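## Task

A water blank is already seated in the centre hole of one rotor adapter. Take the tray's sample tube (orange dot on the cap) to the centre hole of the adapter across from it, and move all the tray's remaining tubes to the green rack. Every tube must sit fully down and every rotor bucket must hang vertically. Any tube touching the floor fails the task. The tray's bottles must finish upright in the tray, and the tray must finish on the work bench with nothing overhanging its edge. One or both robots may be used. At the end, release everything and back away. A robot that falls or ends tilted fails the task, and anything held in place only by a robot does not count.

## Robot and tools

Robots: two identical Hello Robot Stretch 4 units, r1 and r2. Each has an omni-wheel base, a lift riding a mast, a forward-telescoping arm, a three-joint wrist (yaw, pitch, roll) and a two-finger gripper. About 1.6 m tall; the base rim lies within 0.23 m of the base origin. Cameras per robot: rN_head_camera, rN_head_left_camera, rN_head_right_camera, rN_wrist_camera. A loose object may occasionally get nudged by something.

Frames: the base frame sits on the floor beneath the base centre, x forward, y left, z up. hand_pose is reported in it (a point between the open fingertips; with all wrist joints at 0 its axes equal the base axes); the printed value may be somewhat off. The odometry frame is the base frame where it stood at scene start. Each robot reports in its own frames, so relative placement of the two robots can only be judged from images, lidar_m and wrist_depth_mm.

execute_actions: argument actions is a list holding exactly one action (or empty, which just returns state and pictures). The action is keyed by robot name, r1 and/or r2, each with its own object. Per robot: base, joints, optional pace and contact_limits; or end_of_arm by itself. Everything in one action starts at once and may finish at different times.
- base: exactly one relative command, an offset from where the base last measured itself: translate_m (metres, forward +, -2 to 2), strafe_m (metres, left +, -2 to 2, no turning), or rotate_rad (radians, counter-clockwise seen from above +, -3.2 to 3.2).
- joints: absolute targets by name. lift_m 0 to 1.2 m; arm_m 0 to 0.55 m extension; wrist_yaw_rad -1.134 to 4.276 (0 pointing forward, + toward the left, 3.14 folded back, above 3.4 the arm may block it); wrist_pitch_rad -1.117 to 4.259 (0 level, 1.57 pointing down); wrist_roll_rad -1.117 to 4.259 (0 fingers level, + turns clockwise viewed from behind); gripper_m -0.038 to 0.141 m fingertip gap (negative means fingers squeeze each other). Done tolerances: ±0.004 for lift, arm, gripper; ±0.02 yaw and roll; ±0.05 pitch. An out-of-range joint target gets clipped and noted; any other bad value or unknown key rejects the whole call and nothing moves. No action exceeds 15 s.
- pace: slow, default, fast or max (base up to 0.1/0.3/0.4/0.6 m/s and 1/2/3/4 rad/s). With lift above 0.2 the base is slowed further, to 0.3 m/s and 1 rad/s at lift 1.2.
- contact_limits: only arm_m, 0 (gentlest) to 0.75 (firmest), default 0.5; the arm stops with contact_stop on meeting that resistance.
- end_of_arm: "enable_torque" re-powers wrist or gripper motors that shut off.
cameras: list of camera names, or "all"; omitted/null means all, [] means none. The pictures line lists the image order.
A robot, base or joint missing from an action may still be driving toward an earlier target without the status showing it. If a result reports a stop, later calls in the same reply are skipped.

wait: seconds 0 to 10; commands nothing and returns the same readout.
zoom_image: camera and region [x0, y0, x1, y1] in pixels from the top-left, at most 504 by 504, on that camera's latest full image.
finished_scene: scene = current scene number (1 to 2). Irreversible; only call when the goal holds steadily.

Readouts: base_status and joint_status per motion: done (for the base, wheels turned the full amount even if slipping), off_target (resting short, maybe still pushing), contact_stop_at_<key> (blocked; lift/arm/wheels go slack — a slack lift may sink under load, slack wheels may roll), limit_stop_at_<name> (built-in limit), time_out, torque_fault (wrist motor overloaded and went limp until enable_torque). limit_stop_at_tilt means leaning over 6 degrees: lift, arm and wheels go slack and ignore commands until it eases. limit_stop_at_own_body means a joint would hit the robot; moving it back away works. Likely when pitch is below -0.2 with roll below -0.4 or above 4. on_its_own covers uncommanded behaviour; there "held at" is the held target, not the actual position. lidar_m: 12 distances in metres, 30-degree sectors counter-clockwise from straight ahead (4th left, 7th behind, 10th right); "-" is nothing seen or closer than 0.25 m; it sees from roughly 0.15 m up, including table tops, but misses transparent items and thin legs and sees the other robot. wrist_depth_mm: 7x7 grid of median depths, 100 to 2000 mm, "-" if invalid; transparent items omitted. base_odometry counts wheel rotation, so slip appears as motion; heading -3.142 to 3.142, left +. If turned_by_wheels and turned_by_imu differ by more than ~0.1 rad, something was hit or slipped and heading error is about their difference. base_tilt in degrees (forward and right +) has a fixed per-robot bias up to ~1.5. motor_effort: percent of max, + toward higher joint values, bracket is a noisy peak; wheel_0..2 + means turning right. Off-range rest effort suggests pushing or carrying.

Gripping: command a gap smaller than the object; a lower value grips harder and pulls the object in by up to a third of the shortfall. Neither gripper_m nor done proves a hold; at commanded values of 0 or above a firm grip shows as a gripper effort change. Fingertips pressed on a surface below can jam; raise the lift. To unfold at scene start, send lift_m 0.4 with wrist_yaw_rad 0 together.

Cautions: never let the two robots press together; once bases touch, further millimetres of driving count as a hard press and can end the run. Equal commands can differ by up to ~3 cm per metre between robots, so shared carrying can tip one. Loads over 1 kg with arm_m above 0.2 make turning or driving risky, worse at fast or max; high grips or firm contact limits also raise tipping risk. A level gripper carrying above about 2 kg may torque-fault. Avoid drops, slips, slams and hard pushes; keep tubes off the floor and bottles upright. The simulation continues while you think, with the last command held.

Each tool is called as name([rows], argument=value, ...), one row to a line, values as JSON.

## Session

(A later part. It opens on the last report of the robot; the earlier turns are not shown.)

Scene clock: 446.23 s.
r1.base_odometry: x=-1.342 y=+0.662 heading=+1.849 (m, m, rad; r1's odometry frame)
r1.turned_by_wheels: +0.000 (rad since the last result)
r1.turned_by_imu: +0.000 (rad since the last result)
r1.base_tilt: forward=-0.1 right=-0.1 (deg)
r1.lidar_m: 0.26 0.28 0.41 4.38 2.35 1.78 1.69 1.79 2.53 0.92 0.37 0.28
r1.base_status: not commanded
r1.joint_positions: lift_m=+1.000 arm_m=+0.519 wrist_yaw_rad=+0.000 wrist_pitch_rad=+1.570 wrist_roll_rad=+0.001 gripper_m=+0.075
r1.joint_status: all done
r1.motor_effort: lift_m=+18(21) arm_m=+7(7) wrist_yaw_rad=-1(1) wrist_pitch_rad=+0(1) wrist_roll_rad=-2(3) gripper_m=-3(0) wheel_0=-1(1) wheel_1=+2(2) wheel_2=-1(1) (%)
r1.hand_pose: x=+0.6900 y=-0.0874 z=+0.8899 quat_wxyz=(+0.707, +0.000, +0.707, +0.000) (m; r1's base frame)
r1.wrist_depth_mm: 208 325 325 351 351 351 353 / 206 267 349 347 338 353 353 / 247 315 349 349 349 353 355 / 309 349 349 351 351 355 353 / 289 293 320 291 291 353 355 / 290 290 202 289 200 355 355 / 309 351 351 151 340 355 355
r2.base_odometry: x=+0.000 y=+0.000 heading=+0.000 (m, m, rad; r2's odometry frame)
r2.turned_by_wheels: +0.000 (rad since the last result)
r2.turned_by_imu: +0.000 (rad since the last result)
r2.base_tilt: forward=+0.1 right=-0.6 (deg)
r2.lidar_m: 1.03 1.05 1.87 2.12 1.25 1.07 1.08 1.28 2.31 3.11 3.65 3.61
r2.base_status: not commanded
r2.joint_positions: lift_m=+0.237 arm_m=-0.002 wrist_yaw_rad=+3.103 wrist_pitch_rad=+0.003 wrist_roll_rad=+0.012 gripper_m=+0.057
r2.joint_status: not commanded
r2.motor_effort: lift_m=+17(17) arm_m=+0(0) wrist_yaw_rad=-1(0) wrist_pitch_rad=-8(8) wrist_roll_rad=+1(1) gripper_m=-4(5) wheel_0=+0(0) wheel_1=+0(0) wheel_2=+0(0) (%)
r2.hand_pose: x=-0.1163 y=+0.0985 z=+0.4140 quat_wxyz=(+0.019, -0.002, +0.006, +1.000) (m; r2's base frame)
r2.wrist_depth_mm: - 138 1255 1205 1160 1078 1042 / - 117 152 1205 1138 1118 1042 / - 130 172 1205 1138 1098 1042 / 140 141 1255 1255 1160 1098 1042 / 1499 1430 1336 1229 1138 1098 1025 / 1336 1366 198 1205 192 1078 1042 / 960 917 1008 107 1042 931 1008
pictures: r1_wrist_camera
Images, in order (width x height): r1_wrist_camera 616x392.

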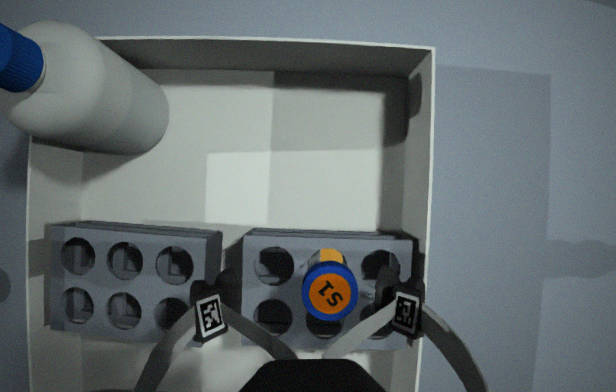

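execute_actions([
  {"r1":{"base":{"strafe_m":-0.012},"joints":{"gripper_m":0.06}}},
], cameras=[])

execute_actions([
  {"r1":{"joints":{"lift_m":0.956},"pace":"slow"}},
], cameras=[])

execute_actions([
  {"r1":{"joints":{"gripper_m":0.012}}},
], cameras=[])

execute_actions([
  {"r1":{"joints":{"lift_m":1.2}}},
], cameras=[])

execute_actions([
  {"r1":{"base":{"translate_m":-0.17}}},
], cameras=[])

execute_actions([
  {"r1":{"base":{"strafe_m":-0.9}}},
], cameras=["r1_wrist_camera","r1_head_camera"])

Scene clock: 454.53 s.
r1.base_odometry: x=-1.330 y=+0.665 heading=+1.849 (m, m, rad; r1's odometry frame)
r1.turned_by_wheels: +0.000 (rad since the last result)
r1.turned_by_imu: +0.001 (rad since the last result)
r1.base_tilt: forward=-0.1 right=+0.0 (deg)
r1.lidar_m: 0.26 0.28 0.40 4.39 2.35 1.78 1.71 1.77 2.53 0.92 0.37 0.27
r1.base_status: done
r1.joint_positions: lift_m=+1.000 arm_m=+0.519 wrist_yaw_rad=+0.000 wrist_pitch_rad=+1.570 wrist_roll_rad=+0.001 gripper_m=+0.060
r1.joint_status: all done
r1.motor_effort: lift_m=+18(18) arm_m=+7(7) wrist_yaw_rad=-1(1) wrist_pitch_rad=+0(0) wrist_roll_rad=-3(2) gripper_m=-5(3) wheel_0=-1(6) wheel_1=-1(8) wheel_2=-1(1) (%)
r1.hand_pose: x=+0.6900 y=-0.0874 z=+0.8899 quat_wxyz=(+0.707, +0.000, +0.707, +0.000) (m; r1's base frame)
r1.wrist_depth_mm: 215 324 324 349 353 351 353 / 208 315 349 347 349 353 355 / 244 338 349 349 349 355 353 / 327 349 349 349 351 355 355 / 289 319 343 290 347 355 355 / 290 289 202 290 202 355 355 / 329 349 351 149 351 353 355
r2.base_odometry: x=+0.000 y=+0.000 heading=+0.000 (m, m, rad; r2's odometry frame)
r2.turned_by_wheels: +0.000 (rad since the last result)
r2.turned_by_imu: +0.000 (rad since the last result)
r2.base_tilt: forward=+0.4 right=-0.5 (deg)
r2.lidar_m: 1.04 1.04 1.91 2.10 1.24 1.08 1.09 1.29 2.31 3.11 3.65 3.62
r2.base_status: not commanded
r2.joint_positions: lift_m=+0.237 arm_m=-0.002 wrist_yaw_rad=+3.103 wrist_pitch_rad=+0.003 wrist_roll_rad=+0.012 gripper_m=+0.057
r2.joint_status: not commanded
r2.motor_effort: lift_m=+17(17) arm_m=+0(0) wrist_yaw_rad=-1(1) wrist_pitch_rad=-9(9) wrist_roll_rad=+2(0) gripper_m=-2(4) wheel_0=+0(0) wheel_1=+0(0) wheel_2=+0(0) (%)
r2.hand_pose: x=-0.1163 y=+0.0985 z=+0.4140 quat_wxyz=(+0.019, -0.002, +0.006, +1.000) (m; r2's base frame)
r2.wrist_depth_mm: - 139 1255 1229 1138 1078 1025 / - 117 152 1205 1160 1078 1025 / - 130 172 1229 1182 1078 1025 / 140 141 1255 1229 1138 1078 1042 / 1499 1397 1308 1229 1138 1098 1025 / 1336 1366 198 1205 191 1078 1042 / 946 904 976 107 1060 946 1025
pictures: none
No camera images: the call's "cameras" was empty. Leave "cameras" out to get every camera's image.

Scene clock: 455.77 s.
r1.base_odometry: x=-1.330 y=+0.665 heading=+1.849 (m, m, rad; r1's odometry frame)
r1.turned_by_wheels: +0.000 (rad since the last result)
r1.turned_by_imu: +0.000 (rad since the last result)
r1.base_tilt: forward=-0.1 right=-0.2 (deg)
r1.lidar_m: 0.27 0.29 0.42 4.39 2.35 1.78 1.70 1.78 2.54 0.92 0.37 0.27
r1.base_status: not commanded
r1.joint_positions: lift_m=+0.956 arm_m=+0.519 wrist_yaw_rad=+0.000 wrist_pitch_rad=+1.570 wrist_roll_rad=+0.001 gripper_m=+0.060
r1.joint_status: all done
r1.motor_effort: lift_m=+18(18) arm_m=+7(7) wrist_yaw_rad=+0(0) wrist_pitch_rad=+1(0) wrist_roll_rad=-2(3) gripper_m=+0(3) wheel_0=-1(1) wheel_1=-1(1) wheel_2=-1(1) (%)
r1.hand_pose: x=+0.6900 y=-0.0874 z=+0.8459 quat_wxyz=(+0.707, +0.000, +0.707, +0.000) (m; r1's base frame)
r1.wrist_depth_mm: 204 254 262 258 259 309 309 / 198 304 304 306 304 309 310 / 244 304 306 306 306 310 309 / 304 306 304 306 306 309 310 / 274 274 301 273 279 310 310 / 245 248 202 185 202 310 310 / 249 245 277 149 249 310 312
r2.base_odometry: x=+0.000 y=+0.000 heading=+0.000 (m, m, rad; r2's odometry frame)
r2.turned_by_wheels: +0.000 (rad since the last result)
r2.turned_by_imu: +0.000 (rad since the last result)
r2.base_tilt: forward=+0.1 right=-0.7 (deg)
r2.lidar_m: 1.03 1.04 1.89 2.13 1.25 1.08 1.08 1.28 2.31 3.11 3.65 3.62
r2.base_status: not commanded
r2.joint_positions: lift_m=+0.237 arm_m=-0.002 wrist_yaw_rad=+3.103 wrist_pitch_rad=+0.003 wrist_roll_rad=+0.012 gripper_m=+0.057
r2.joint_status: not commanded
r2.motor_effort: lift_m=+17(17) arm_m=+0(0) wrist_yaw_rad=+0(0) wrist_pitch_rad=-8(8) wrist_roll_rad=-2(1) gripper_m=-4(0) wheel_0=+0(0) wheel_1=+0(0) wheel_2=+0(0) (%)
r2.hand_pose: x=-0.1163 y=+0.0985 z=+0.4140 quat_wxyz=(+0.019, -0.002, +0.006, +1.000) (m; r2's base frame)
r2.wrist_depth_mm: - 138 1229 1229 1160 1078 1008 / - 117 152 1229 1138 1098 1025 / - 130 172 1229 1138 1098 1042 / 141 141 1281 1229 1138 1118 1025 / 1499 1397 1308 1255 1160 1098 1042 / 1308 1397 197 1205 191 1078 1042 / 946 917 991 107 1042 931 1008
pictures: none
No camera images: the call's "cameras" was empty. Leave "cameras" out to get every camera's image.

Scene clock: 457.03 s.
r1.base_odometry: x=-1.330 y=+0.665 heading=+1.849 (m, m, rad; r1's odometry frame)
r1.turned_by_wheels: +0.000 (rad since the last result)
r1.turned_by_imu: +0.000 (rad since the last result)
r1.base_tilt: forward=-0.1 right=-0.1 (deg)
r1.lidar_m: 0.25 0.28 0.42 4.40 2.32 1.78 1.72 1.80 2.53 0.92 0.37 0.27
r1.base_status: not commanded
r1.joint_positions: lift_m=+0.956 arm_m=+0.519 wrist_yaw_rad=+0.000 wrist_pitch_rad=+1.570 wrist_roll_rad=+0.001 gripper_m=+0.012
r1.joint_status: all done
r1.motor_effort: lift_m=+18(18) arm_m=+7(7) wrist_yaw_rad=+0(1) wrist_pitch_rad=+0(0) wrist_roll_rad=-4(2) gripper_m=-10(13) wheel_0=-1(1) wheel_1=-1(0) wheel_2=-1(1) (%)
r1.hand_pose: x=+0.6900 y=-0.0874 z=+0.8459 quat_wxyz=(+0.707, +0.000, +0.707, +0.000) (m; r1's base frame)
r1.wrist_depth_mm: 204 256 263 258 258 307 309 / 198 304 303 304 306 309 309 / 244 304 304 306 306 309 310 / 304 306 306 306 307 309 310 / 274 276 301 268 281 309 310 / 245 249 196 179 191 312 310 / 248 246 246 157 248 310 310
r2.base_odometry: x=+0.000 y=+0.000 heading=+0.000 (m, m, rad; r2's odometry frame)
r2.turned_by_wheels: +0.000 (rad since the last result)
r2.turned_by_imu: +0.000 (rad since the last result)
r2.base_tilt: forward=+0.1 right=-0.6 (deg)
r2.lidar_m: 1.03 1.05 1.88 2.14 1.24 1.08 1.09 1.27 2.31 3.11 3.67 3.62
r2.base_status: not commanded
r2.joint_positions: lift_m=+0.237 arm_m=-0.002 wrist_yaw_rad=+3.103 wrist_pitch_rad=+0.003 wrist_roll_rad=+0.012 gripper_m=+0.057
r2.joint_status: not commanded
r2.motor_effort: lift_m=+17(17) arm_m=+0(0) wrist_yaw_rad=-1(2) wrist_pitch_rad=-9(8) wrist_roll_rad=-2(1) gripper_m=-3(5) wheel_0=+0(0) wheel_1=+0(0) wheel_2=+0(0) (%)
r2.hand_pose: x=-0.1163 y=+0.0985 z=+0.4140 quat_wxyz=(+0.019, -0.002, +0.006, +1.000) (m; r2's base frame)
r2.wrist_depth_mm: - 138 1281 1205 1138 1078 1025 / - 117 152 1229 1160 1098 1025 / - 130 172 1255 1160 1078 1042 / 141 141 1281 1229 1138 1118 1042 / 1499 1397 1308 1229 1160 1078 1060 / 1308 1366 198 1229 191 1098 1042 / 960 917 991 107 1042 931 1025
pictures: none
No camera images: the call's "cameras" was empty. Leave "cameras" out to get every camera's image.

Scene clock: 459.13 s.
r1.base_odometry: x=-1.330 y=+0.665 heading=+1.849 (m, m, rad; r1's odometry frame)
r1.turned_by_wheels: +0.000 (rad since the last result)
r1.turned_by_imu: +0.001 (rad since the last result)
r1.base_tilt: forward=+0.0 right=-0.1 (deg)
r1.lidar_m: 0.26 0.28 0.41 4.40 2.34 1.78 1.72 1.81 2.55 0.92 0.37 0.28
r1.base_status: not commanded
r1.joint_positions: lift_m=+1.199 arm_m=+0.519 wrist_yaw_rad=+0.000 wrist_pitch_rad=+1.570 wrist_roll_rad=+0.001 gripper_m=+0.012
r1.joint_status: all done
r1.motor_effort: lift_m=+23(24) arm_m=+7(7) wrist_yaw_rad=-2(1) wrist_pitch_rad=+0(1) wrist_roll_rad=-3(3) gripper_m=-9(10) wheel_0=-1(1) wheel_1=-1(1) wheel_2=-1(1) (%)
r1.hand_pose: x=+0.6900 y=-0.0874 z=+1.0889 quat_wxyz=(+0.707, +0.000, +0.707, +0.000) (m; r1's base frame)
r1.wrist_depth_mm: 549 549 549 554 549 554 554 / 549 549 554 554 554 554 554 / 549 418 549 549 549 554 554 / 549 554 554 554 554 554 554 / 549 544 521 496 554 554 554 / 554 554 195 179 192 554 559 / 554 539 544 156 554 554 559
r2.base_odometry: x=+0.000 y=+0.000 heading=+0.000 (m, m, rad; r2's odometry frame)
r2.turned_by_wheels: +0.000 (rad since the last result)
r2.turned_by_imu: +0.000 (rad since the last result)
r2.base_tilt: forward=+0.1 right=-0.6 (deg)
r2.lidar_m: 1.02 1.04 1.88 2.12 1.22 1.08 1.09 1.28 2.31 3.11 3.66 3.61
r2.base_status: not commanded
r2.joint_positions: lift_m=+0.237 arm_m=-0.002 wrist_yaw_rad=+3.103 wrist_pitch_rad=+0.003 wrist_roll_rad=+0.012 gripper_m=+0.057
r2.joint_status: not commanded
r2.motor_effort: lift_m=+17(17) arm_m=+0(0) wrist_yaw_rad=+0(1) wrist_pitch_rad=-9(8) wrist_roll_rad=+0(2) gripper_m=-4(5) wheel_0=+0(0) wheel_1=+0(0) wheel_2=+0(0) (%)
r2.hand_pose: x=-0.1163 y=+0.0985 z=+0.4140 quat_wxyz=(+0.019, -0.002, +0.006, +1.000) (m; r2's base frame)
r2.wrist_depth_mm: - 138 1281 1205 1138 1078 1042 / - 117 152 1229 1138 1098 1025 / - 129 172 1255 1160 1078 1025 / 141 142 1281 1229 1182 1098 1025 / 1499 1430 1281 1229 1138 1060 1042 / 1336 1336 197 1255 191 1098 1060 / 946 917 976 107 1042 931 1025
pictures: none
No camera images: the call's "cameras" was empty. Leave "cameras" out to get every camera's image.

Scene clock: 461.07 s.
r1.base_odometry: x=-1.284 y=+0.502 heading=+1.849 (m, m, rad; r1's odometry frame)
r1.turned_by_wheels: +0.000 (rad since the last result)
r1.turned_by_imu: +0.000 (rad since the last result)
r1.base_tilt: forward=-0.2 right=+0.0 (deg)
r1.lidar_m: 0.41 0.48 0.65 4.41 2.11 1.61 1.55 1.64 2.30 1.49 0.58 0.44
r1.base_status: done
r1.joint_positions: lift_m=+1.199 arm_m=+0.519 wrist_yaw_rad=+0.000 wrist_pitch_rad=+1.570 wrist_roll_rad=+0.001 gripper_m=+0.012
r1.joint_status: not commanded
r1.motor_effort: lift_m=+23(23) arm_m=+6(7) wrist_yaw_rad=+0(0) wrist_pitch_rad=-1(1) wrist_roll_rad=-2(2) gripper_m=-12(11) wheel_0=+0(6) wheel_1=-1(4) wheel_2=-2(7) (%)
r1.hand_pose: x=+0.6900 y=-0.0874 z=+1.0889 quat_wxyz=(+0.707, +0.000, +0.707, +0.000) (m; r1's base frame)
r1.wrist_depth_mm: 549 549 549 549 549 549 554 / 549 549 549 549 554 554 554 / 554 544 521 492 554 559 554 / 549 549 549 549 554 559 559 / 554 549 549 407 554 554 559 / 549 554 196 179 192 559 559 / 554 554 559 156 559 559 559
r2.base_odometry: x=+0.000 y=+0.000 heading=+0.000 (m, m, rad; r2's odometry frame)
r2.turned_by_wheels: +0.000 (rad since the last result)
r2.turned_by_imu: +0.000 (rad since the last result)
r2.base_tilt: forward=+0.3 right=-0.6 (deg)
r2.lidar_m: 1.02 1.03 1.87 2.15 1.25 1.06 1.08 1.29 2.28 3.11 3.65 3.62
r2.base_status: not commanded
r2.joint_positions: lift_m=+0.237 arm_m=-0.002 wrist_yaw_rad=+3.103 wrist_pitch_rad=+0.003 wrist_roll_rad=+0.012 gripper_m=+0.057
r2.joint_status: not commanded
r2.motor_effort: lift_m=+17(17) arm_m=+0(0) wrist_yaw_rad=-1(1) wrist_pitch_rad=-8(8) wrist_roll_rad=+0(1) gripper_m=-1(1) wheel_0=+0(0) wheel_1=+0(0) wheel_2=+0(0) (%)
r2.hand_pose: x=-0.1163 y=+0.0985 z=+0.4140 quat_wxyz=(+0.019, -0.002, +0.006, +1.000) (m; r2's base frame)
r2.wrist_depth_mm: - 138 1229 1205 1138 1098 1025 / - 117 152 1205 1138 1098 1025 / - 130 172 1229 1138 1060 1042 / 140 141 1308 1205 1160 1078 1042 / 1537 1397 1308 1229 1182 1118 1042 / 1336 1397 198 1205 191 1098 1042 / 946 917 991 107 1025 946 1025
pictures: none
No camera images: the call's "cameras" was empty. Leave "cameras" out to get every camera's image.

Scene clock: 465.40 s.
r1.base_odometry: x=-0.418 y=+0.749 heading=+1.849 (m, m, rad; r1's odometry frame)
r1.turned_by_wheels: +0.000 (rad since the last result)
r1.turned_by_imu: +0.004 (rad since the last result)
r1.base_tilt: forward=+0.0 right=-0.1 (deg)
r1.lidar_m: 0.39 0.44 0.61 5.29 2.19 1.65 1.58 1.67 2.35 3.42 0.53 0.40
r1.base_status: done
r1.joint_positions: lift_m=+1.199 arm_m=+0.519 wrist_yaw_rad=+0.000 wrist_pitch_rad=+1.570 wrist_roll_rad=+0.001 gripper_m=+0.012
r1.joint_status: not commanded
r1.motor_effort: lift_m=+22(23) arm_m=+6(6) wrist_yaw_rad=-2(2) wrist_pitch_rad=+0(0) wrist_roll_rad=-3(3) gripper_m=-12(10) wheel_0=-1(9) wheel_1=+2(5) wheel_2=-1(2) (%)
r1.hand_pose: x=+0.6900 y=-0.0874 z=+1.0889 quat_wxyz=(+0.707, +0.000, +0.707, +0.000) (m; r1's base frame)
r1.wrist_depth_mm: 549 549 1308 1308 508 508 508 / 544 549 1308 768 508 564 525 / 549 554 1336 768 574 569 574 / 549 549 1336 768 564 574 574 / 544 554 1308 508 574 574 569 / 554 554 196 179 192 564 580 / 554 554 1366 157 512 549 549
r2.base_odometry: x=+0.000 y=+0.000 heading=+0.000 (m, m, rad; r2's odometry frame)
r2.turned_by_wheels: +0.000 (rad since the last result)
r2.turned_by_imu: +0.000 (rad since the last result)
r2.base_tilt: forward=+0.3 right=-0.6 (deg)
r2.lidar_m: 1.03 1.04 1.87 2.10 1.25 1.07 1.09 1.29 2.32 3.11 3.66 3.61
r2.base_status: not commanded
r2.joint_positions: lift_m=+0.237 arm_m=-0.002 wrist_yaw_rad=+3.103 wrist_pitch_rad=+0.003 wrist_roll_rad=+0.012 gripper_m=+0.057
r2.joint_status: not commanded
r2.motor_effort: lift_m=+17(17) arm_m=+0(0) wrist_yaw_rad=+0(1) wrist_pitch_rad=-8(8) wrist_roll_rad=-2(1) gripper_m=-1(6) wheel_0=+0(0) wheel_1=+0(0) wheel_2=+0(0) (%)
r2.hand_pose: x=-0.1163 y=+0.0985 z=+0.4140 quat_wxyz=(+0.019, -0.002, +0.006, +1.000) (m; r2's base frame)
r2.wrist_depth_mm: - 138 1255 1205 1160 1078 1008 / - 117 151 1229 1138 1078 1042 / - 130 172 1255 1160 1060 1042 / 141 141 1281 1205 1160 1098 1042 / 1537 1397 1308 1255 1160 1098 1042 / 1308 1336 198 1229 191 1098 1042 / 946 917 991 107 1042 931 1008
pictures: r1_head_camera, r1_wrist_camera
Images, in order (width x height): r1_head_camera 420x560, r1_wrist_camera 616x392.

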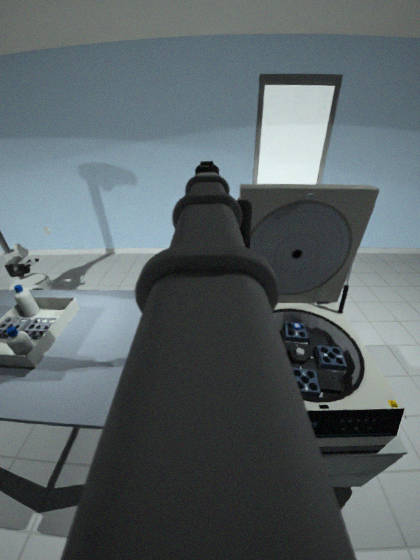

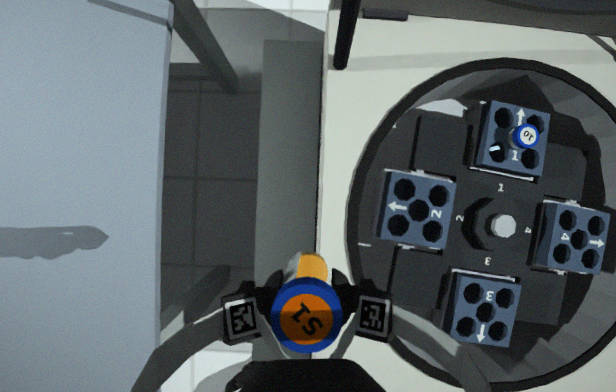

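execute_actions([
  {"r1":{"base":{"strafe_m":-0.232},"joints":{"arm_m":0.42}}},
], cameras=[])

execute_actions([
  {"r1":{"joints":{"lift_m":1.0}}},
], cameras=["r1_wrist_camera"])

Scene clock: 471.87 s.
r1.base_odometry: x=-0.195 y=+0.812 heading=+1.849 (m, m, rad; r1's odometry frame)
r1.turned_by_wheels: +0.000 (rad since the last result)
r1.turned_by_imu: +0.002 (rad since the last result)
r1.base_tilt: forward=-0.1 right=-0.1 (deg)
r1.lidar_m: 0.38 0.41 0.59 1.87 2.20 1.66 1.60 1.69 2.36 3.20 0.53 0.38
r1.base_status: done
r1.joint_positions: lift_m=+1.199 arm_m=+0.421 wrist_yaw_rad=+0.000 wrist_pitch_rad=+1.570 wrist_roll_rad=+0.001 gripper_m=+0.012
r1.joint_status: all done
r1.motor_effort: lift_m=+22(22) arm_m=-7(8) wrist_yaw_rad=-2(1) wrist_pitch_rad=-1(2) wrist_roll_rad=-3(3) gripper_m=-6(13) wheel_0=+1(5) wheel_1=+0(6) wheel_2=+0(1) (%)
r1.hand_pose: x=+0.5923 y=-0.0874 z=+1.0889 quat_wxyz=(+0.707, +0.000, +0.707, +0.000) (m; r1's base frame)
r1.wrist_depth_mm: 1138 1042 508 597 559 512 1336 / 1308 1336 554 569 574 521 1308 / 1336 1308 564 569 574 549 1336 / 1336 1308 569 569 569 549 1336 / 1336 917 544 569 574 512 1336 / 1336 1336 196 179 192 512 1336 / 1308 1308 1118 157 1336 508 1366
r2.base_odometry: x=+0.000 y=+0.000 heading=+0.000 (m, m, rad; r2's odometry frame)
r2.turned_by_wheels: +0.000 (rad since the last result)
r2.turned_by_imu: -0.001 (rad since the last result)
r2.base_tilt: forward=+0.4 right=-0.6 (deg)
r2.lidar_m: 1.04 1.06 1.87 2.11 1.25 1.08 1.09 1.28 2.32 3.12 3.67 3.61
r2.base_status: not commanded
r2.joint_positions: lift_m=+0.237 arm_m=-0.002 wrist_yaw_rad=+3.103 wrist_pitch_rad=+0.003 wrist_roll_rad=+0.012 gripper_m=+0.057
r2.joint_status: not commanded
r2.motor_effort: lift_m=+17(17) arm_m=+0(0) wrist_yaw_rad=+0(2) wrist_pitch_rad=-8(7) wrist_roll_rad=+0(1) gripper_m=-5(7) wheel_0=+0(0) wheel_1=+0(0) wheel_2=+0(0) (%)
r2.hand_pose: x=-0.1163 y=+0.0985 z=+0.4140 quat_wxyz=(+0.019, -0.002, +0.006, +1.000) (m; r2's base frame)
r2.wrist_depth_mm: - 138 1255 1229 1138 1078 1025 / - 117 152 1205 1160 1098 1025 / - 129 172 1229 1160 1078 1042 / 141 141 1281 1229 1160 1098 1025 / 1499 1430 1308 1229 1138 1078 1025 / 1336 1366 198 1205 191 1098 1042 / 960 917 1008 107 1025 946 1025
pictures: none
No camera images: the call's "cameras" was empty. Leave "cameras" out to get every camera's image.

Scene clock: 473.77 s.
r1.base_odometry: x=-0.195 y=+0.812 heading=+1.849 (m, m, rad; r1's odometry frame)
r1.turned_by_wheels: +0.000 (rad since the last result)
r1.turned_by_imu: +0.001 (rad since the last result)
r1.base_tilt: forward=-0.1 right=-0.1 (deg)
r1.lidar_m: 0.38 0.40 0.60 1.88 2.18 1.64 1.59 1.67 2.36 3.20 0.51 0.38
r1.base_status: not commanded
r1.joint_positions: lift_m=+1.000 arm_m=+0.421 wrist_yaw_rad=+0.000 wrist_pitch_rad=+1.570 wrist_roll_rad=+0.001 gripper_m=+0.012
r1.joint_status: all done
r1.motor_effort: lift_m=+18(21) arm_m=-6(7) wrist_yaw_rad=+0(1) wrist_pitch_rad=-1(2) wrist_roll_rad=-3(3) gripper_m=-12(9) wheel_0=+0(0) wheel_1=+0(0) wheel_2=+0(1) (%)
r1.hand_pose: x=+0.5923 y=-0.0874 z=+0.8899 quat_wxyz=(+0.707, +0.000, +0.707, +0.000) (m; r1's base frame)
r1.wrist_depth_mm: 976 309 407 368 342 370 368 / 1118 338 342 368 368 370 394 / 306 342 345 368 351 349 375 / 307 343 370 368 370 355 364 / 307 307 370 343 373 373 370 / 307 307 195 179 192 379 324 / 307 309 304 157 362 310 310
r2.base_odometry: x=+0.000 y=+0.000 heading=+0.000 (m, m, rad; r2's odometry frame)
r2.turned_by_wheels: +0.000 (rad since the last result)
r2.turned_by_imu: +0.000 (rad since the last result)
r2.base_tilt: forward=+0.1 right=-0.5 (deg)
r2.lidar_m: 1.02 1.05 1.87 2.12 1.26 1.08 1.10 1.30 2.31 3.11 3.65 3.61
r2.base_status: not commanded
r2.joint_positions: lift_m=+0.237 arm_m=-0.002 wrist_yaw_rad=+3.103 wrist_pitch_rad=+0.003 wrist_roll_rad=+0.012 gripper_m=+0.057
r2.joint_status: not commanded
r2.motor_effort: lift_m=+17(17) arm_m=+0(0) wrist_yaw_rad=-1(0) wrist_pitch_rad=-8(8) wrist_roll_rad=-2(1) gripper_m=-4(3) wheel_0=+0(0) wheel_1=+0(0) wheel_2=+0(0) (%)
r2.hand_pose: x=-0.1163 y=+0.0985 z=+0.4140 quat_wxyz=(+0.019, -0.002, +0.006, +1.000) (m; r2's base frame)
r2.wrist_depth_mm: - 138 1281 1229 1160 1078 1025 / - 117 151 1205 1160 1098 1025 / - 130 172 1229 1118 1118 1042 / 141 141 1281 1229 1182 1098 1025 / 1537 1464 1308 1255 1138 1098 1042 / 1336 1336 198 1205 191 1098 1025 / 960 931 991 107 1042 946 1025
pictures: r1_wrist_camera
Images, in order (width x height): r1_wrist_camera 616x392.

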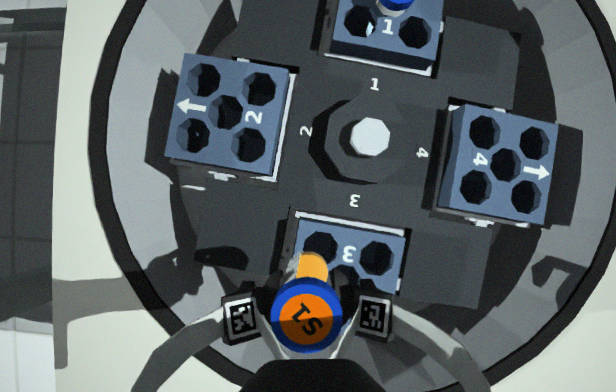

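execute_actions([
  {"r1":{"base":{"strafe_m":-0.028},"joints":{"arm_m":0.403}}},
], cameras=["r1_wrist_camera"])

Scene clock: 478.97 s.
r1.base_odometry: x=-0.168 y=+0.820 heading=+1.849 (m, m, rad; r1's odometry frame)
r1.turned_by_wheels: +0.000 (rad since the last result)
r1.turned_by_imu: +0.001 (rad since the last result)
r1.base_tilt: forward=-0.2 right=-0.3 (deg)
r1.lidar_m: 0.37 0.41 0.59 1.88 2.18 1.66 1.58 1.67 2.36 3.17 0.52 0.39
r1.base_status: done
r1.joint_positions: lift_m=+1.000 arm_m=+0.404 wrist_yaw_rad=+0.000 wrist_pitch_rad=+1.570 wrist_roll_rad=+0.001 gripper_m=+0.012
r1.joint_status: all done
r1.motor_effort: lift_m=+18(18) arm_m=-7(7) wrist_yaw_rad=+0(2) wrist_pitch_rad=-1(0) wrist_roll_rad=-1(2) gripper_m=-12(9) wheel_0=+1(10) wheel_1=+1(10) wheel_2=-1(0) (%)
r1.hand_pose: x=+0.5753 y=-0.0874 z=+0.8899 quat_wxyz=(+0.707, +0.000, +0.707, +0.000) (m; r1's base frame)
r1.wrist_depth_mm: 306 347 368 370 370 373 343 / 304 353 351 368 370 373 368 / 304 382 368 351 370 345 375 / 306 384 370 370 370 375 355 / 306 338 375 342 370 392 324 / 306 307 195 179 192 343 309 / 307 306 306 157 314 309 310
r2.base_odometry: x=+0.000 y=+0.000 heading=+0.000 (m, m, rad; r2's odometry frame)
r2.turned_by_wheels: +0.000 (rad since the last result)
r2.turned_by_imu: +0.000 (rad since the last result)
r2.base_tilt: forward=+0.2 right=-0.7 (deg)
r2.lidar_m: 1.03 1.04 1.87 2.12 1.24 1.09 1.09 1.28 2.31 3.10 3.66 3.62
r2.base_status: not commanded
r2.joint_positions: lift_m=+0.237 arm_m=-0.002 wrist_yaw_rad=+3.103 wrist_pitch_rad=+0.003 wrist_roll_rad=+0.012 gripper_m=+0.057
r2.joint_status: not commanded
r2.motor_effort: lift_m=+17(17) arm_m=+0(0) wrist_yaw_rad=-1(1) wrist_pitch_rad=-9(7) wrist_roll_rad=-2(1) gripper_m=-1(1) wheel_0=+0(0) wheel_1=+0(0) wheel_2=+0(0) (%)
r2.hand_pose: x=-0.1163 y=+0.0985 z=+0.4140 quat_wxyz=(+0.019, -0.002, +0.006, +1.000) (m; r2's base frame)
r2.wrist_depth_mm: - 138 1255 1205 1160 1060 1025 / - 117 152 1229 1138 1078 1042 / - 130 172 1205 1160 1078 1042 / 141 142 1281 1229 1138 1098 1042 / 1464 1430 1336 1229 1138 1078 1025 / 1336 1366 198 1229 191 1078 1042 / 946 917 1008 107 1025 960 1025
pictures: r1_wrist_camera
Images, in order (width x height): r1_wrist_camera 616x392.

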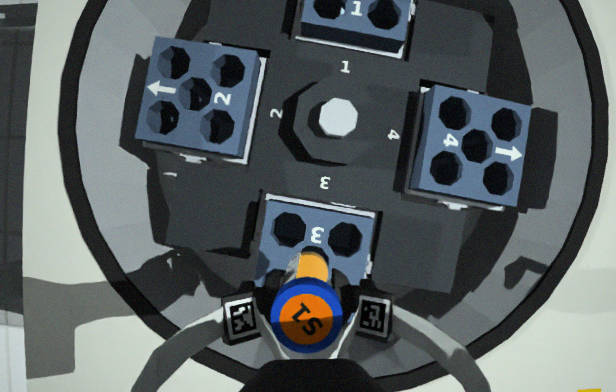

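execute_actions([
  {"r1":{"joints":{"lift_m":0.93},"pace":"slow"}},
], cameras=[])

execute_actions([
  {"r1":{"joints":{"lift_m":0.89},"pace":"slow"}},
], cameras=[])

Scene clock: 484.13 s.
r1.base_odometry: x=-0.168 y=+0.820 heading=+1.849 (m, m, rad; r1's odometry frame)
r1.turned_by_wheels: +0.000 (rad since the last result)
r1.turned_by_imu: +0.001 (rad since the last result)
r1.base_tilt: forward=-0.2 right=-0.2 (deg)
r1.lidar_m: 0.36 0.39 0.60 1.88 2.18 1.66 1.59 1.66 2.36 3.17 0.53 0.39
r1.base_status: not commanded
r1.joint_positions: lift_m=+0.930 arm_m=+0.404 wrist_yaw_rad=+0.000 wrist_pitch_rad=+1.571 wrist_roll_rad=+0.001 gripper_m=+0.012
r1.joint_status: all done
r1.motor_effort: lift_m=+17(18) arm_m=-7(7) wrist_yaw_rad=-1(2) wrist_pitch_rad=-2(4) wrist_roll_rad=-2(2) gripper_m=-11(11) wheel_0=+1(1) wheel_1=+1(1) wheel_2=-1(1) (%)
r1.hand_pose: x=+0.5751 y=-0.0874 z=+0.8200 quat_wxyz=(+0.707, +0.000, +0.707, +0.000) (m; r1's base frame)
r1.wrist_depth_mm: 267 283 277 298 298 300 345 / 274 281 289 279 298 289 340 / 277 329 300 300 300 277 274 / 264 317 300 298 300 289 290 / 240 300 300 274 301 301 322 / 236 278 195 179 192 315 278 / 237 234 278 157 312 260 -
r2.base_odometry: x=+0.000 y=+0.000 heading=+0.000 (m, m, rad; r2's odometry frame)
r2.turned_by_wheels: +0.000 (rad since the last result)
r2.turned_by_imu: +0.000 (rad since the last result)
r2.base_tilt: forward=+0.2 right=-0.7 (deg)
r2.lidar_m: 1.02 1.06 1.88 2.13 1.24 1.08 1.08 1.31 2.31 3.11 3.65 3.62
r2.base_status: not commanded
r2.joint_positions: lift_m=+0.237 arm_m=-0.002 wrist_yaw_rad=+3.103 wrist_pitch_rad=+0.003 wrist_roll_rad=+0.012 gripper_m=+0.057
r2.joint_status: not commanded
r2.motor_effort: lift_m=+17(17) arm_m=+0(0) wrist_yaw_rad=-1(2) wrist_pitch_rad=-8(7) wrist_roll_rad=+0(0) gripper_m=-3(5) wheel_0=+0(0) wheel_1=+0(0) wheel_2=+0(0) (%)
r2.hand_pose: x=-0.1163 y=+0.0985 z=+0.4140 quat_wxyz=(+0.019, -0.002, +0.006, +1.000) (m; r2's base frame)
r2.wrist_depth_mm: - 138 1229 1205 1138 1078 1025 / - 117 151 1255 1160 1078 1025 / - 130 172 1182 1160 1098 1025 / 141 141 1308 1229 1138 1078 1042 / 1537 1366 1308 1229 1160 1118 1025 / 1308 1366 198 1182 191 1098 1042 / 946 904 991 107 1025 946 1008
pictures: none
No camera images: the call's "cameras" was empty. Leave "cameras" out to get every camera's image.

Scene clock: 485.30 s.
r1.base_odometry: x=-0.168 y=+0.820 heading=+1.849 (m, m, rad; r1's odometry frame)
r1.turned_by_wheels: +0.000 (rad since the last result)
r1.turned_by_imu: +0.000 (rad since the last result)
r1.base_tilt: forward=-0.1 right=+0.0 (deg)
r1.lidar_m: 0.38 0.41 0.59 1.88 2.19 1.63 1.58 1.68 2.36 3.17 0.52 0.40
r1.base_status: not commanded
r1.joint_positions: lift_m=+0.891 arm_m=+0.404 wrist_yaw_rad=+0.000 wrist_pitch_rad=+1.574 wrist_roll_rad=+0.001 gripper_m=+0.012
r1.joint_status: all done
r1.motor_effort: lift_m=+9(18) arm_m=-6(7) wrist_yaw_rad=+0(1) wrist_pitch_rad=-11(11) wrist_roll_rad=-2(3) gripper_m=-7(12) wheel_0=+1(1) wheel_1=+1(1) wheel_2=-1(1) (%)
r1.hand_pose: x=+0.5741 y=-0.0874 z=+0.7806 quat_wxyz=(+0.706, +0.000, +0.708, +0.000) (m; r1's base frame)
r1.wrist_depth_mm: 265 235 258 264 264 265 266 / 258 240 263 244 245 258 238 / 278 265 264 264 265 243 255 / 266 264 264 265 265 265 239 / 242 264 264 242 266 266 324 / 214 282 198 179 191 266 279 / 198 216 267 157 306 259 -
r2.base_odometry: x=+0.000 y=+0.000 heading=+0.000 (m, m, rad; r2's odometry frame)
r2.turned_by_wheels: +0.000 (rad since the last result)
r2.turned_by_imu: +0.000 (rad since the last result)
r2.base_tilt: forward=+0.2 right=-0.7 (deg)
r2.lidar_m: 1.02 1.03 1.89 2.09 1.24 1.08 1.07 1.28 2.30 3.12 3.67 3.60
r2.base_status: not commanded
r2.joint_positions: lift_m=+0.237 arm_m=-0.002 wrist_yaw_rad=+3.103 wrist_pitch_rad=+0.003 wrist_roll_rad=+0.012 gripper_m=+0.057
r2.joint_status: not commanded
r2.motor_effort: lift_m=+17(17) arm_m=+0(0) wrist_yaw_rad=+0(2) wrist_pitch_rad=-9(8) wrist_roll_rad=+2(1) gripper_m=-2(0) wheel_0=+0(0) wheel_1=+0(0) wheel_2=+0(0) (%)
r2.hand_pose: x=-0.1163 y=+0.0985 z=+0.4140 quat_wxyz=(+0.019, -0.002, +0.006, +1.000) (m; r2's base frame)
r2.wrist_depth_mm: - 138 1281 1229 1160 1098 1025 / - 117 152 1229 1160 1078 1042 / - 130 172 1229 1160 1098 1025 / 141 141 1308 1255 1182 1078 1042 / 1537 1464 1308 1229 1160 1098 1025 / 1336 1366 198 1205 191 1078 1042 / 946 931 1008 107 1042 946 1008
pictures: none
No camera images: the call's "cameras" was empty. Leave "cameras" out to get every camera's image.

execute_actions([
  {"r1":{"joints":{"gripper_m":0.07}}},
], cameras=[])

execute_actions([
  {"r1":{"joints":{"lift_m":1.2}}},
], cameras=["r1_wrist_camera"])

execute_actions([
  {"r1":{"base":{"translate_m":-0.4},"joints":{"arm_m":0.0}}},
], cameras=[])

Scene clock: 491.03 s.
r1.base_odometry: x=-0.168 y=+0.820 heading=+1.849 (m, m, rad; r1's odometry frame)
r1.turned_by_wheels: +0.000 (rad since the last result)
r1.turned_by_imu: +0.001 (rad since the last result)
r1.base_tilt: forward=-0.2 right=-0.2 (deg)
r1.lidar_m: 0.37 0.39 0.58 1.88 2.18 1.66 1.59 1.68 2.36 3.15 0.52 0.40
r1.base_status: not commanded
r1.joint_positions: lift_m=+0.891 arm_m=+0.404 wrist_yaw_rad=+0.000 wrist_pitch_rad=+1.574 wrist_roll_rad=+0.001 gripper_m=+0.070
r1.joint_status: all done
r1.motor_effort: lift_m=+9(10) arm_m=-6(6) wrist_yaw_rad=+2(0) wrist_pitch_rad=-10(12) wrist_roll_rad=-2(3) gripper_m=-3(6) wheel_0=+1(0) wheel_1=+1(1) wheel_2=-1(1) (%)
r1.hand_pose: x=+0.5741 y=-0.0874 z=+0.7806 quat_wxyz=(+0.706, +0.000, +0.708, +0.000) (m; r1's base frame)
r1.wrist_depth_mm: 265 237 260 265 267 267 267 / 259 244 264 246 246 256 240 / 278 266 265 265 266 246 253 / 266 265 265 266 267 267 240 / 243 266 265 243 267 267 322 / 214 283 210 184 196 268 279 / 198 221 259 145 298 263 -
r2.base_odometry: x=+0.000 y=+0.000 heading=+0.000 (m, m, rad; r2's odometry frame)
r2.turned_by_wheels: +0.000 (rad since the last result)
r2.turned_by_imu: +0.000 (rad since the last result)
r2.base_tilt: forward=-0.1 right=-0.6 (deg)
r2.lidar_m: 1.03 1.04 1.87 2.11 1.22 1.08 1.08 1.27 2.32 3.11 3.65 3.62
r2.base_status: not commanded
r2.joint_positions: lift_m=+0.237 arm_m=-0.002 wrist_yaw_rad=+3.103 wrist_pitch_rad=+0.003 wrist_roll_rad=+0.012 gripper_m=+0.057
r2.joint_status: not commanded
r2.motor_effort: lift_m=+17(17) arm_m=+0(0) wrist_yaw_rad=-1(0) wrist_pitch_rad=-9(8) wrist_roll_rad=+0(1) gripper_m=-4(2) wheel_0=+0(0) wheel_1=+0(0) wheel_2=+0(0) (%)
r2.hand_pose: x=-0.1163 y=+0.0985 z=+0.4140 quat_wxyz=(+0.019, -0.002, +0.006, +1.000) (m; r2's base frame)
r2.wrist_depth_mm: - 138 1255 1205 1138 1098 1042 / - 117 152 1229 1138 1098 1042 / - 129 172 1229 1138 1098 1025 / 140 141 1255 1229 1138 1098 1025 / 1537 1430 1336 1229 1160 1118 1042 / 1336 1366 198 1205 192 1078 1008 / 946 917 991 107 1025 946 1008
pictures: none
No camera images: the call's "cameras" was empty. Leave "cameras" out to get every camera's image.

Scene clock: 493.33 s.
r1.base_odometry: x=-0.168 y=+0.820 heading=+1.849 (m, m, rad; r1's odometry frame)
r1.turned_by_wheels: +0.000 (rad since the last result)
r1.turned_by_imu: +0.001 (rad since the last result)
r1.base_tilt: forward=-0.1 right=-0.2 (deg)
r1.lidar_m: 0.37 0.42 0.59 1.89 2.21 1.66 1.61 1.69 2.36 3.16 0.53 0.39
r1.base_status: not commanded
r1.joint_positions: lift_m=+1.199 arm_m=+0.404 wrist_yaw_rad=+0.000 wrist_pitch_rad=+1.570 wrist_roll_rad=+0.001 gripper_m=+0.070
r1.joint_status: all done
r1.motor_effort: lift_m=+22(24) arm_m=-6(6) wrist_yaw_rad=+0(0) wrist_pitch_rad=-1(11) wrist_roll_rad=-2(2) gripper_m=-1(5) wheel_0=+1(1) wheel_1=+0(1) wheel_2=-1(0) (%)
r1.hand_pose: x=+0.5751 y=-0.0874 z=+1.0889 quat_wxyz=(+0.707, +0.000, +0.707, +0.000) (m; r1's base frame)
r1.wrist_depth_mm: 1182 976 535 591 569 508 1308 / 1308 517 569 569 569 521 1308 / 1308 539 574 554 574 549 1336 / 1336 508 569 569 569 544 1336 / 842 508 569 564 569 512 1366 / 1336 1336 199 512 199 517 1336 / 1336 1308 1182 152 1336 1336 1308
r2.base_odometry: x=+0.000 y=+0.000 heading=+0.000 (m, m, rad; r2's odometry frame)
r2.turned_by_wheels: +0.000 (rad since the last result)
r2.turned_by_imu: +0.000 (rad since the last result)
r2.base_tilt: forward=+0.2 right=-0.7 (deg)
r2.lidar_m: 1.03 1.04 1.87 2.13 1.24 1.08 1.09 1.28 2.30 3.11 3.66 3.62
r2.base_status: not commanded
r2.joint_positions: lift_m=+0.237 arm_m=-0.002 wrist_yaw_rad=+3.103 wrist_pitch_rad=+0.003 wrist_roll_rad=+0.012 gripper_m=+0.057
r2.joint_status: not commanded
r2.motor_effort: lift_m=+17(17) arm_m=+0(0) wrist_yaw_rad=+0(1) wrist_pitch_rad=-8(7) wrist_roll_rad=-1(1) gripper_m=-2(7) wheel_0=+0(0) wheel_1=+0(0) wheel_2=+0(0) (%)
r2.hand_pose: x=-0.1163 y=+0.0985 z=+0.4140 quat_wxyz=(+0.019, -0.002, +0.006, +1.000) (m; r2's base frame)
r2.wrist_depth_mm: - 138 1255 1229 1138 1098 1042 / - 117 152 1229 1160 1078 1025 / - 130 172 1229 1138 1098 1025 / 141 141 1255 1229 1138 1098 1042 / 1499 1397 1336 1229 1138 1098 1025 / 1308 1336 198 1205 192 1078 1060 / 946 917 991 107 1042 960 1025
pictures: r1_wrist_camera
Images, in order (width x height): r1_wrist_camera 616x392.

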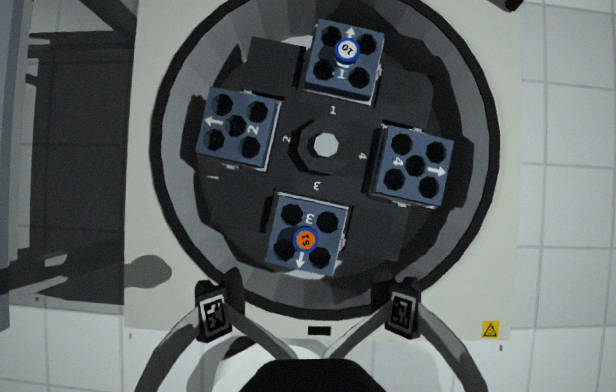

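Scene clock: 496.17 s.
r1.base_odometry: x=-0.058 y=+0.435 heading=+1.849 (m, m, rad; r1's odometry frame)
r1.turned_by_wheels: +0.000 (rad since the last result)
r1.turned_by_imu: +0.001 (rad since the last result)
r1.base_tilt: forward=-0.2 right=-0.1 (deg)
r1.lidar_m: 0.78 0.83 1.22 4.02 1.63 1.25 1.19 1.27 1.75 3.16 3.32 0.81
r1.base_status: done
r1.joint_positions: lift_m=+1.199 arm_m=+0.001 wrist_yaw_rad=+0.000 wrist_pitch_rad=+1.570 wrist_roll_rad=+0.001 gripper_m=+0.070
r1.joint_status: all done
r1.motor_effort: lift_m=+22(23) arm_m=-6(9) wrist_yaw_rad=+0(0) wrist_pitch_rad=+0(1) wrist_roll_rad=-1(3) gripper_m=-3(2) wheel_0=+0(6) wheel_1=-1(3) wheel_2=-1(7) (%)
r1.hand_pose: x=+0.1722 y=-0.0874 z=+1.0889 quat_wxyz=(+0.707, +0.000, +0.707, +0.000) (m; r1's base frame)
r1.wrist_depth_mm: 1308 1336 1308 1308 1336 1336 1336 / 1336 1308 1308 1336 1336 1336 1336 / 1308 1336 1308 1366 1336 1336 1336 / 1308 1336 1336 1336 1336 1366 1336 / 1336 1308 1138 1118 1336 1336 1336 / 1336 1336 199 1118 200 1336 1336 / 1336 1336 1336 152 1336 1336 1366
r2.base_odometry: x=+0.000 y=+0.000 heading=+0.000 (m, m, rad; r2's odometry frame)
r2.turned_by_wheels: +0.000 (rad since the last result)
r2.turned_by_imu: +0.000 (rad since the last result)
r2.base_tilt: forward=+0.2 right=-0.6 (deg)
r2.lidar_m: 1.03 1.04 1.89 2.11 1.24 1.08 1.08 1.30 2.31 3.11 3.68 3.62
r2.base_status: not commanded
r2.joint_positions: lift_m=+0.237 arm_m=-0.002 wrist_yaw_rad=+3.103 wrist_pitch_rad=+0.003 wrist_roll_rad=+0.012 gripper_m=+0.057
r2.joint_status: not commanded
r2.motor_effort: lift_m=+17(17) arm_m=+0(0) wrist_yaw_rad=+0(1) wrist_pitch_rad=-8(8) wrist_roll_rad=+1(1) gripper_m=-1(4) wheel_0=+0(0) wheel_1=+0(0) wheel_2=+0(0) (%)
r2.hand_pose: x=-0.1163 y=+0.0985 z=+0.4140 quat_wxyz=(+0.019, -0.002, +0.006, +1.000) (m; r2's base frame)
r2.wrist_depth_mm: - 139 1281 1205 1138 1078 1025 / - 117 152 1229 1138 1078 1025 / - 130 171 1205 1160 1078 1042 / 141 141 1255 1229 1160 1098 1042 / 1464 1397 1336 1281 1118 1098 1042 / 1336 1366 198 1205 192 1078 1042 / 960 917 991 107 1025 931 1042
pictures: none
No camera images: the call's "cameras" was empty. Leave "cameras" out to get every camera's image.

finished_scene(scene=2)

The scene is finished: the task was done.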